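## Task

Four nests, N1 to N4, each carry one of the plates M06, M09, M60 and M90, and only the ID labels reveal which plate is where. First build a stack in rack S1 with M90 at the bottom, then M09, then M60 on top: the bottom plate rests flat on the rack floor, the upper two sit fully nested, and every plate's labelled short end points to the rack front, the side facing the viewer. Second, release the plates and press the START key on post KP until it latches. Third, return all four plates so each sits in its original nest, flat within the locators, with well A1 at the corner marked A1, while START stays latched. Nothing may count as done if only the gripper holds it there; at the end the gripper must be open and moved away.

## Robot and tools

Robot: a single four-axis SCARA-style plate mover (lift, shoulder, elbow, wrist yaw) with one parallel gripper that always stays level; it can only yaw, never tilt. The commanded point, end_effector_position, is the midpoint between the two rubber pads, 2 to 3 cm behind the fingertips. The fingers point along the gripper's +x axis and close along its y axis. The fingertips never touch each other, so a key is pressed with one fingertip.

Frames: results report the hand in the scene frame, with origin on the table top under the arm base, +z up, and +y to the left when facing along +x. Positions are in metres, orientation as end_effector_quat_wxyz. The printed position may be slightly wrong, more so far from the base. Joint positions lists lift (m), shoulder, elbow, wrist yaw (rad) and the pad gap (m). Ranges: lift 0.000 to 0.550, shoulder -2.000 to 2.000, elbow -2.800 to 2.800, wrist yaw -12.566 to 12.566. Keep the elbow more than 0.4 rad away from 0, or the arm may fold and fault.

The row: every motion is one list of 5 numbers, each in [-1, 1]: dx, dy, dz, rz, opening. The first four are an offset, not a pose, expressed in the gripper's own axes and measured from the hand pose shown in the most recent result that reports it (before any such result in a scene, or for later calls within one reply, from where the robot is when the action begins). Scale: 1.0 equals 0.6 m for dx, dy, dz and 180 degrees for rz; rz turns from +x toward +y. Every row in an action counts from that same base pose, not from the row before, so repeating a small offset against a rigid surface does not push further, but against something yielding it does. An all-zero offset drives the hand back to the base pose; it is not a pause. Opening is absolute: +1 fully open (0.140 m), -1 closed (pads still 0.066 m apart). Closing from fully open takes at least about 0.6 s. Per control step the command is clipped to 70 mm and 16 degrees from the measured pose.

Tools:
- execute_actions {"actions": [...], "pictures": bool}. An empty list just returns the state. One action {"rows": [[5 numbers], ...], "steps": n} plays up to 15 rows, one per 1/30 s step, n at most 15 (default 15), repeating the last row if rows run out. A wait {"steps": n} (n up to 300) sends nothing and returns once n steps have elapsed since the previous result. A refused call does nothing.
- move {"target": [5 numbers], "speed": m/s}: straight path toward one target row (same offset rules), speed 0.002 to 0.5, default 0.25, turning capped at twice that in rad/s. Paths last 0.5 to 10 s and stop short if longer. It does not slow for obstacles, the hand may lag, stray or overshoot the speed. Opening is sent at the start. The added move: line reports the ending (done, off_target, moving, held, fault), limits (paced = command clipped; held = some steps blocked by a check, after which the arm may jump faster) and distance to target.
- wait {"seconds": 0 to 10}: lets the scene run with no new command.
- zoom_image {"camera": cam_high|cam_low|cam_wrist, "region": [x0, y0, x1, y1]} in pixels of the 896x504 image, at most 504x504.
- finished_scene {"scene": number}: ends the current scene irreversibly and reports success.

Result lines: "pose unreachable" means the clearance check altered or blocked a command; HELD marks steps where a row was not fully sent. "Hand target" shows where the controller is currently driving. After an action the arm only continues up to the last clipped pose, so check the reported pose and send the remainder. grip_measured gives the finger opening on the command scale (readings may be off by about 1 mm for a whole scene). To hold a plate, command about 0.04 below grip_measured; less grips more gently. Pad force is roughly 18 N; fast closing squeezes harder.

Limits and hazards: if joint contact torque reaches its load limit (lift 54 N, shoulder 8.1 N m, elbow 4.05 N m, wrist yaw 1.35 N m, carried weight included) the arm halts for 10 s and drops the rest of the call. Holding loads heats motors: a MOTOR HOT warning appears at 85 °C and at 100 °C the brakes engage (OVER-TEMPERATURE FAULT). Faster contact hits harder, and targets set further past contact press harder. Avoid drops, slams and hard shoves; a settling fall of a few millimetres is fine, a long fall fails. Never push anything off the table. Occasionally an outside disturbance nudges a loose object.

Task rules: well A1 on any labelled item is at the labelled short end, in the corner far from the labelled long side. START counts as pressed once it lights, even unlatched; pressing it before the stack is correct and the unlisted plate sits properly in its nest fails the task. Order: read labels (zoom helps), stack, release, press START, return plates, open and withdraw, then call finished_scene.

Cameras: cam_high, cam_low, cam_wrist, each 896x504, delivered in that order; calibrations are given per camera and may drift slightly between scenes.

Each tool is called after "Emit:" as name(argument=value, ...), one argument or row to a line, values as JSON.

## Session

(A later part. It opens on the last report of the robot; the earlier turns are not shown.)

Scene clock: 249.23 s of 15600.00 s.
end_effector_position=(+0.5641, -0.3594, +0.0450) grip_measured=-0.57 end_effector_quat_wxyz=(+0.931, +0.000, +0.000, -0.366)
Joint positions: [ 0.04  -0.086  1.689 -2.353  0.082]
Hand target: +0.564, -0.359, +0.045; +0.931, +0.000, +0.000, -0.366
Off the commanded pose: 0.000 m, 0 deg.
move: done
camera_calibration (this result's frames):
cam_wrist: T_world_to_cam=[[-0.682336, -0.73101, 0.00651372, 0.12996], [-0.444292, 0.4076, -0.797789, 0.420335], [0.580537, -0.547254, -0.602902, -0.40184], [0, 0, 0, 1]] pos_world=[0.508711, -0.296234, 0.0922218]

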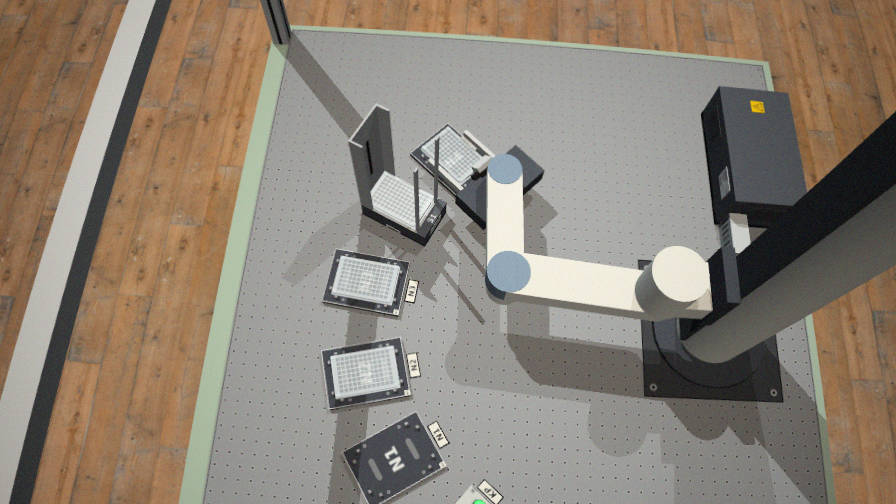

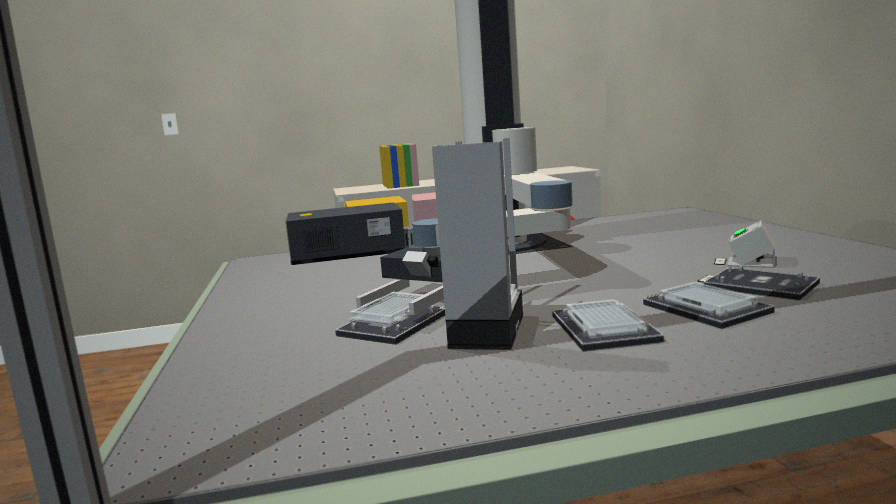

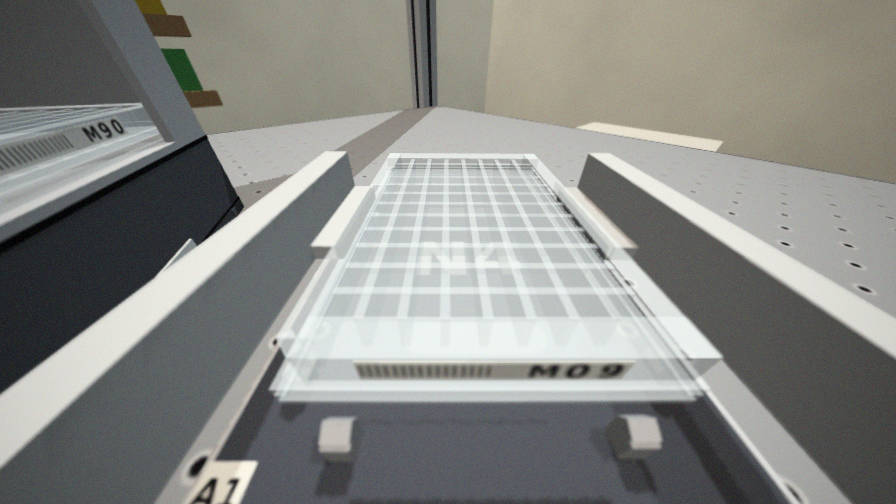

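Emit:
move(
  target=[-0.0003,0,-0.0195,0,-0.62],
  speed=0.008,
)

Emit:
move(
  target=[0,0,0,0,0.1],
)

Emit:
move(
  target=[0,0,0.0622,0,0.1],
  speed=0.1,
)

Emit:
move(
  target=[-0.2,0,0,0,0.1],
)

Emit:
move(
  target=[-0.057,0.2131,0,0.0941,0.1],
)

Scene clock: 259.63 s of 15600.00 s.
end_effector_position=(+0.5640, -0.3593, +0.0333) grip_measured=-0.57 end_effector_quat_wxyz=(+0.931, +0.000, +0.000, -0.366)
Joint positions: [ 0.028 -0.086  1.688 -2.352  0.082]
Hand target: +0.564, -0.359, +0.033; +0.931, +0.000, +0.000, -0.366
Off the commanded pose: 0.000 m, 0 deg.
After step 90, 5.73 s passed at rest.
move: done
camera_calibration (this result's frames):
cam_wrist: T_world_to_cam=[[-0.682268, -0.731073, 0.00651372, 0.129975], [-0.44433, 0.407559, -0.797789, 0.410936], [0.580587, -0.5472, -0.602902, -0.408764], [0, 0, 0, 1]] pos_world=[0.508592, -0.296134, 0.0805487]

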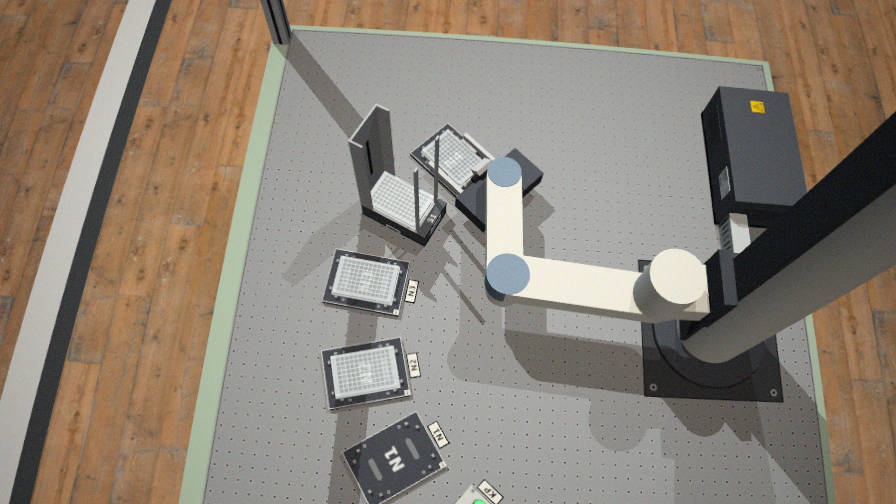

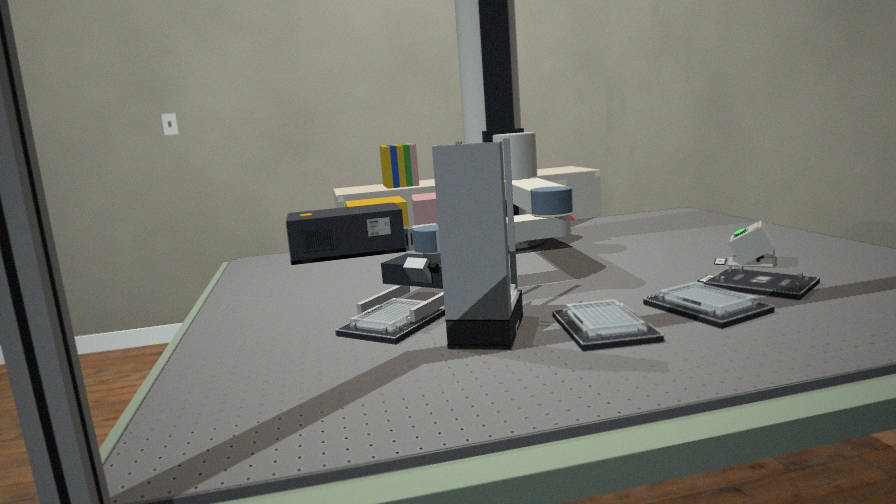

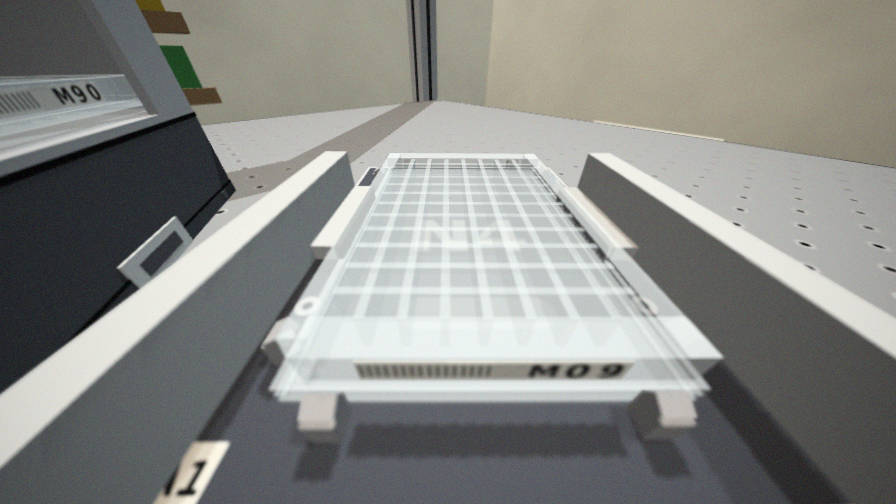

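Scene clock: 260.13 s of 15600.00 s.
end_effector_position=(+0.5640, -0.3593, +0.0333) grip_measured=+0.10 end_effector_quat_wxyz=(+0.931, +0.000, +0.000, -0.366)
Joint positions: [ 0.028 -0.086  1.688 -2.352  0.107]
Hand target: +0.564, -0.359, +0.033; +0.931, +0.000, +0.000, -0.366
Off the commanded pose: 0.000 m, 0 deg.
move: done
camera_calibration (this result's frames):
cam_wrist: T_world_to_cam=[[-0.682268, -0.731073, 0.00651372, 0.129976], [-0.44433, 0.407559, -0.797789, 0.410936], [0.580587, -0.5472, -0.602902, -0.408764], [0, 0, 0, 1]] pos_world=[0.508593, -0.296134, 0.080549]

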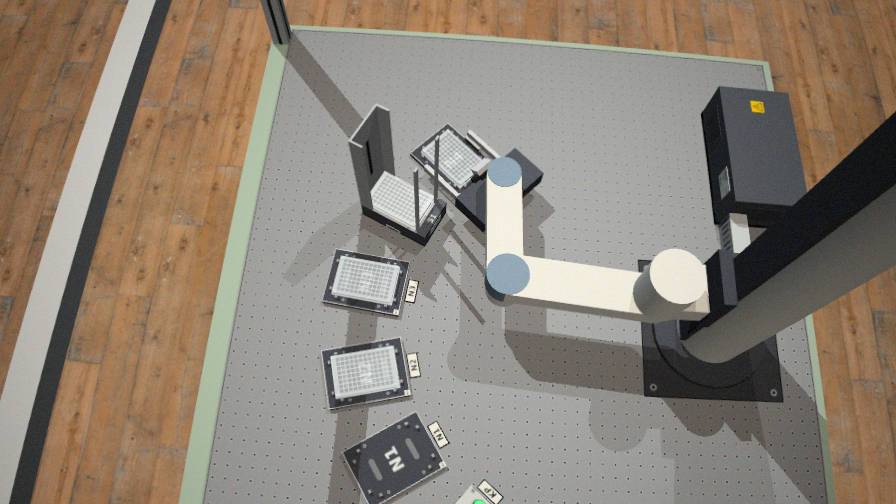

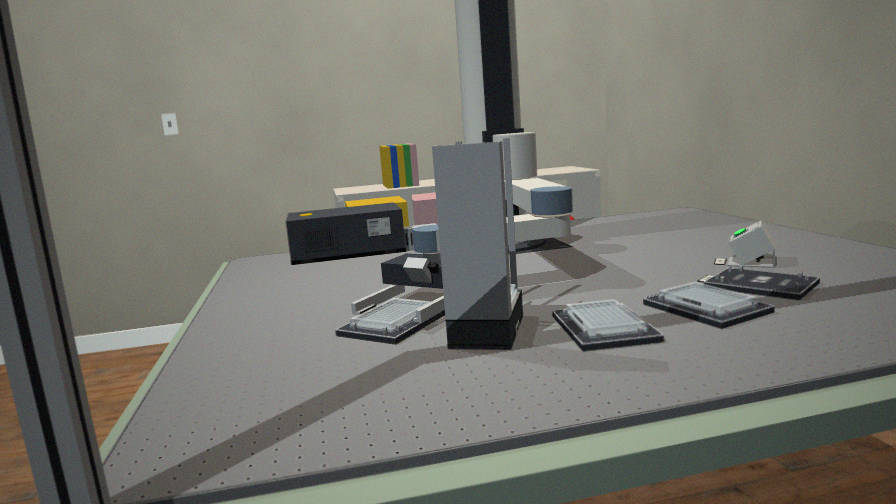

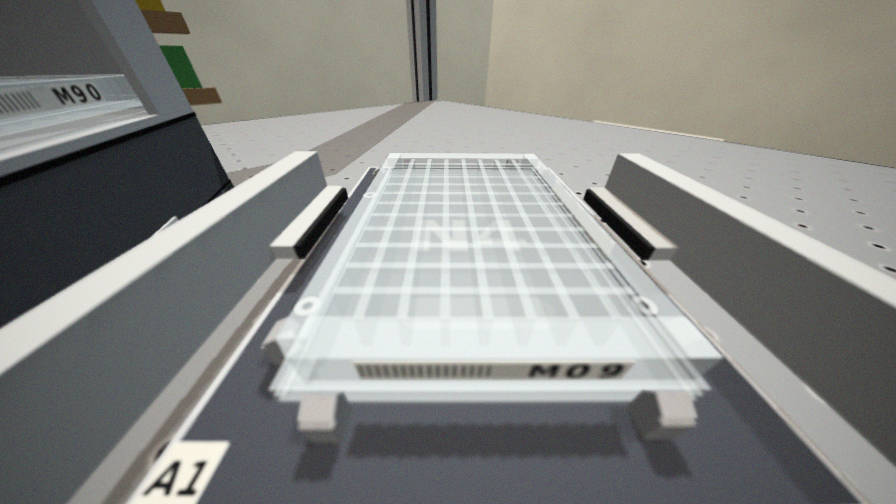

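Scene clock: 260.87 s of 15600.00 s.
end_effector_position=(+0.5640, -0.3593, +0.0707) grip_measured=+0.10 end_effector_quat_wxyz=(+0.931, +0.000, +0.000, -0.366)
Joint positions: [ 0.066 -0.086  1.688 -2.352  0.107]
Hand target: +0.564, -0.359, +0.071; +0.931, +0.000, +0.000, -0.366
Off the commanded pose: 0.000 m, 0 deg.
move: done
camera_calibration (this result's frames):
cam_wrist: T_world_to_cam=[[-0.682247, -0.731092, 0.00651372, 0.129723], [-0.444341, 0.407546, -0.797789, 0.440764], [0.580603, -0.547184, -0.602902, -0.386233], [0, 0, 0, 1]] pos_world=[0.5086, -0.296133, 0.117931]

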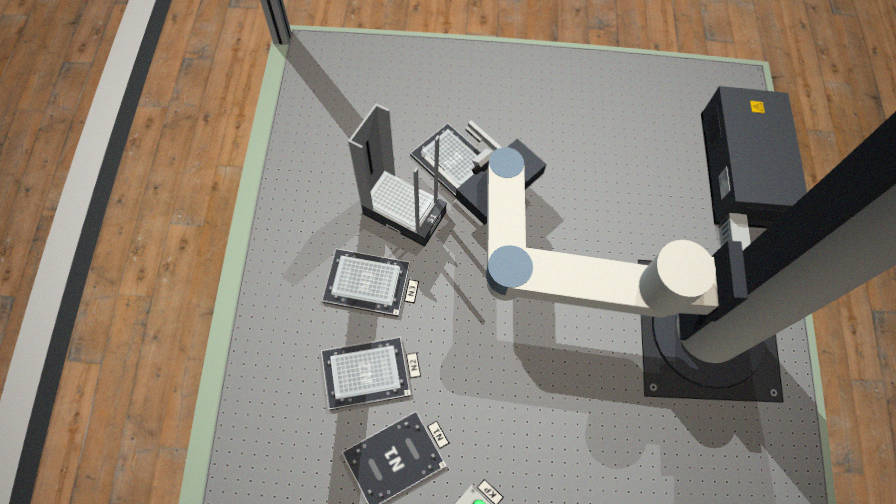

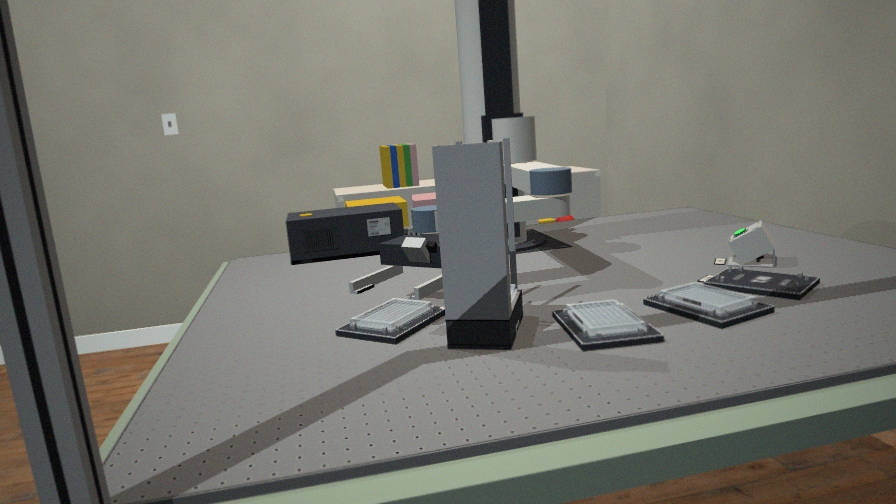

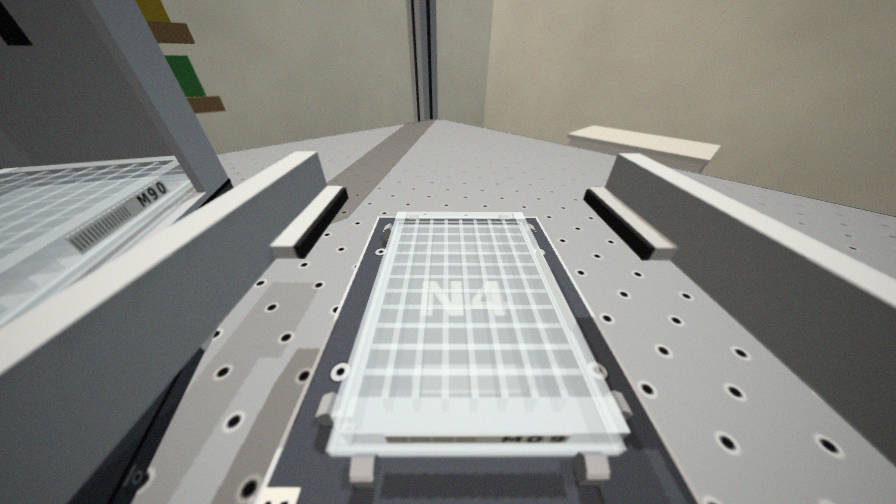

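Scene clock: 261.77 s of 15600.00 s.
end_effector_position=(+0.4761, -0.2775, +0.0707) grip_measured=+0.10 end_effector_quat_wxyz=(+0.931, +0.000, +0.000, -0.366)
Joint positions: [ 0.066  0.161  1.08  -1.991  0.107]
Hand target: +0.476, -0.278, +0.071; +0.931, +0.000, +0.000, -0.366
Off the commanded pose: 0.000 m, 0 deg.
move: done
camera_calibration (this result's frames):
cam_wrist: T_world_to_cam=[[-0.682366, -0.730982, 0.00651372, 0.129655], [-0.444275, 0.407618, -0.797789, 0.368377], [0.580514, -0.547278, -0.602902, -0.290475], [0, 0, 0, 1]] pos_world=[0.420757, -0.214352, 0.117915]

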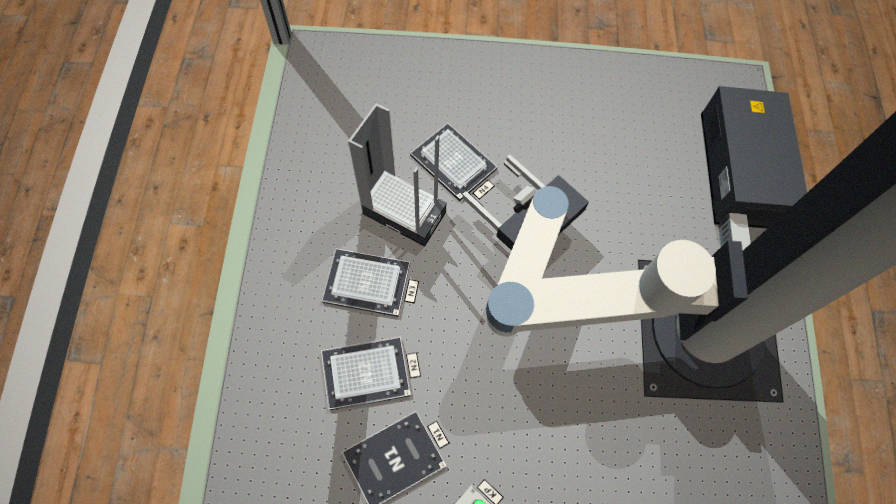

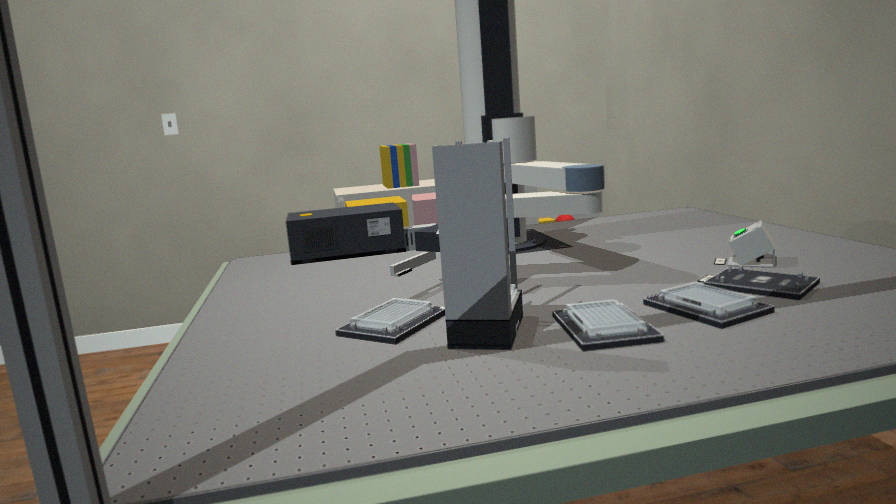

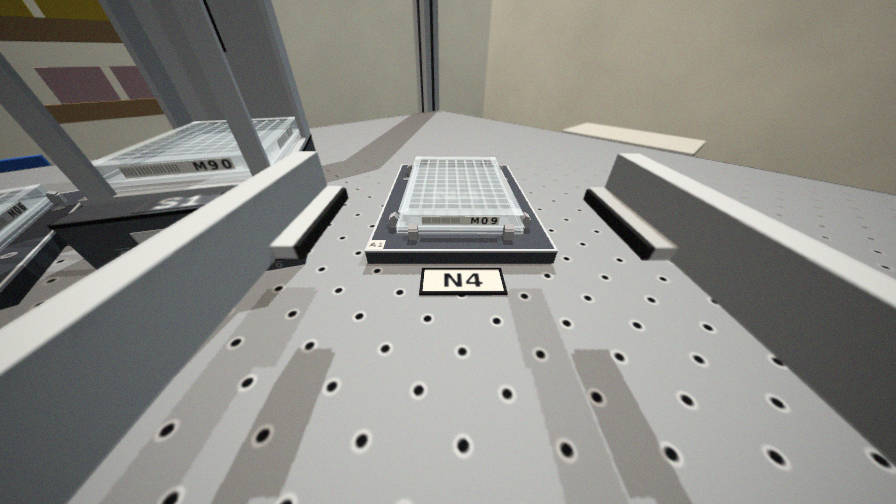

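Scene clock: 262.73 s of 15600.00 s.
end_effector_position=(+0.5383, -0.1605, +0.0707) grip_measured=+0.10 end_effector_quat_wxyz=(+0.974, +0.000, +0.000, -0.225)
Joint positions: [ 0.066  0.527  1.025 -2.006  0.107]
Hand target: +0.538, -0.161, +0.071; +0.974, +0.000, +0.000, -0.225
Off the commanded pose: 0.000 m, 0 deg.
move: done
camera_calibration (this result's frames):
cam_wrist: T_world_to_cam=[[-0.439304, -0.898315, 0.00651372, 0.0999334], [-0.543902, 0.2602, -0.797789, 0.378281], [0.714971, -0.354014, -0.602902, -0.303902], [0, 0, 0, 1]] pos_world=[0.46693, -0.116243, 0.117915]

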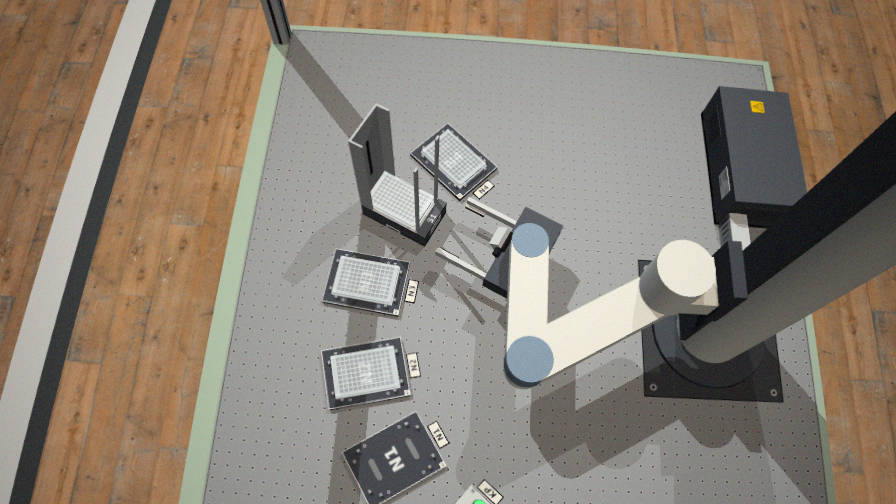

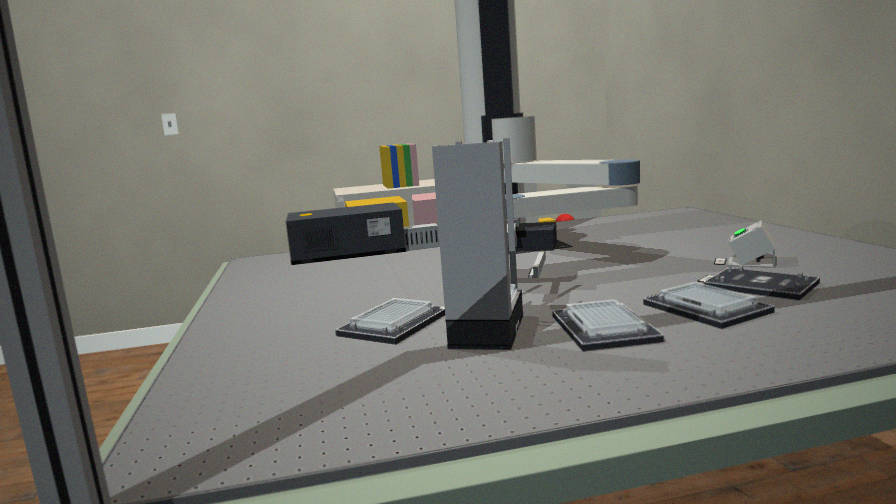

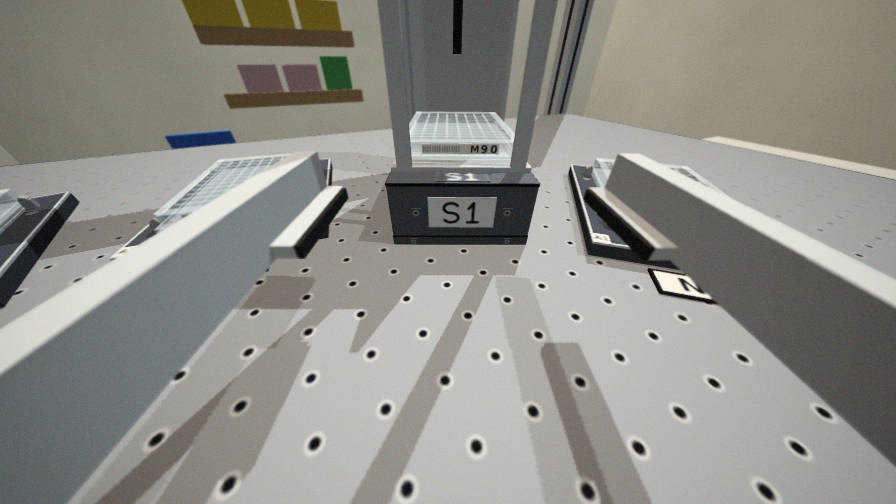

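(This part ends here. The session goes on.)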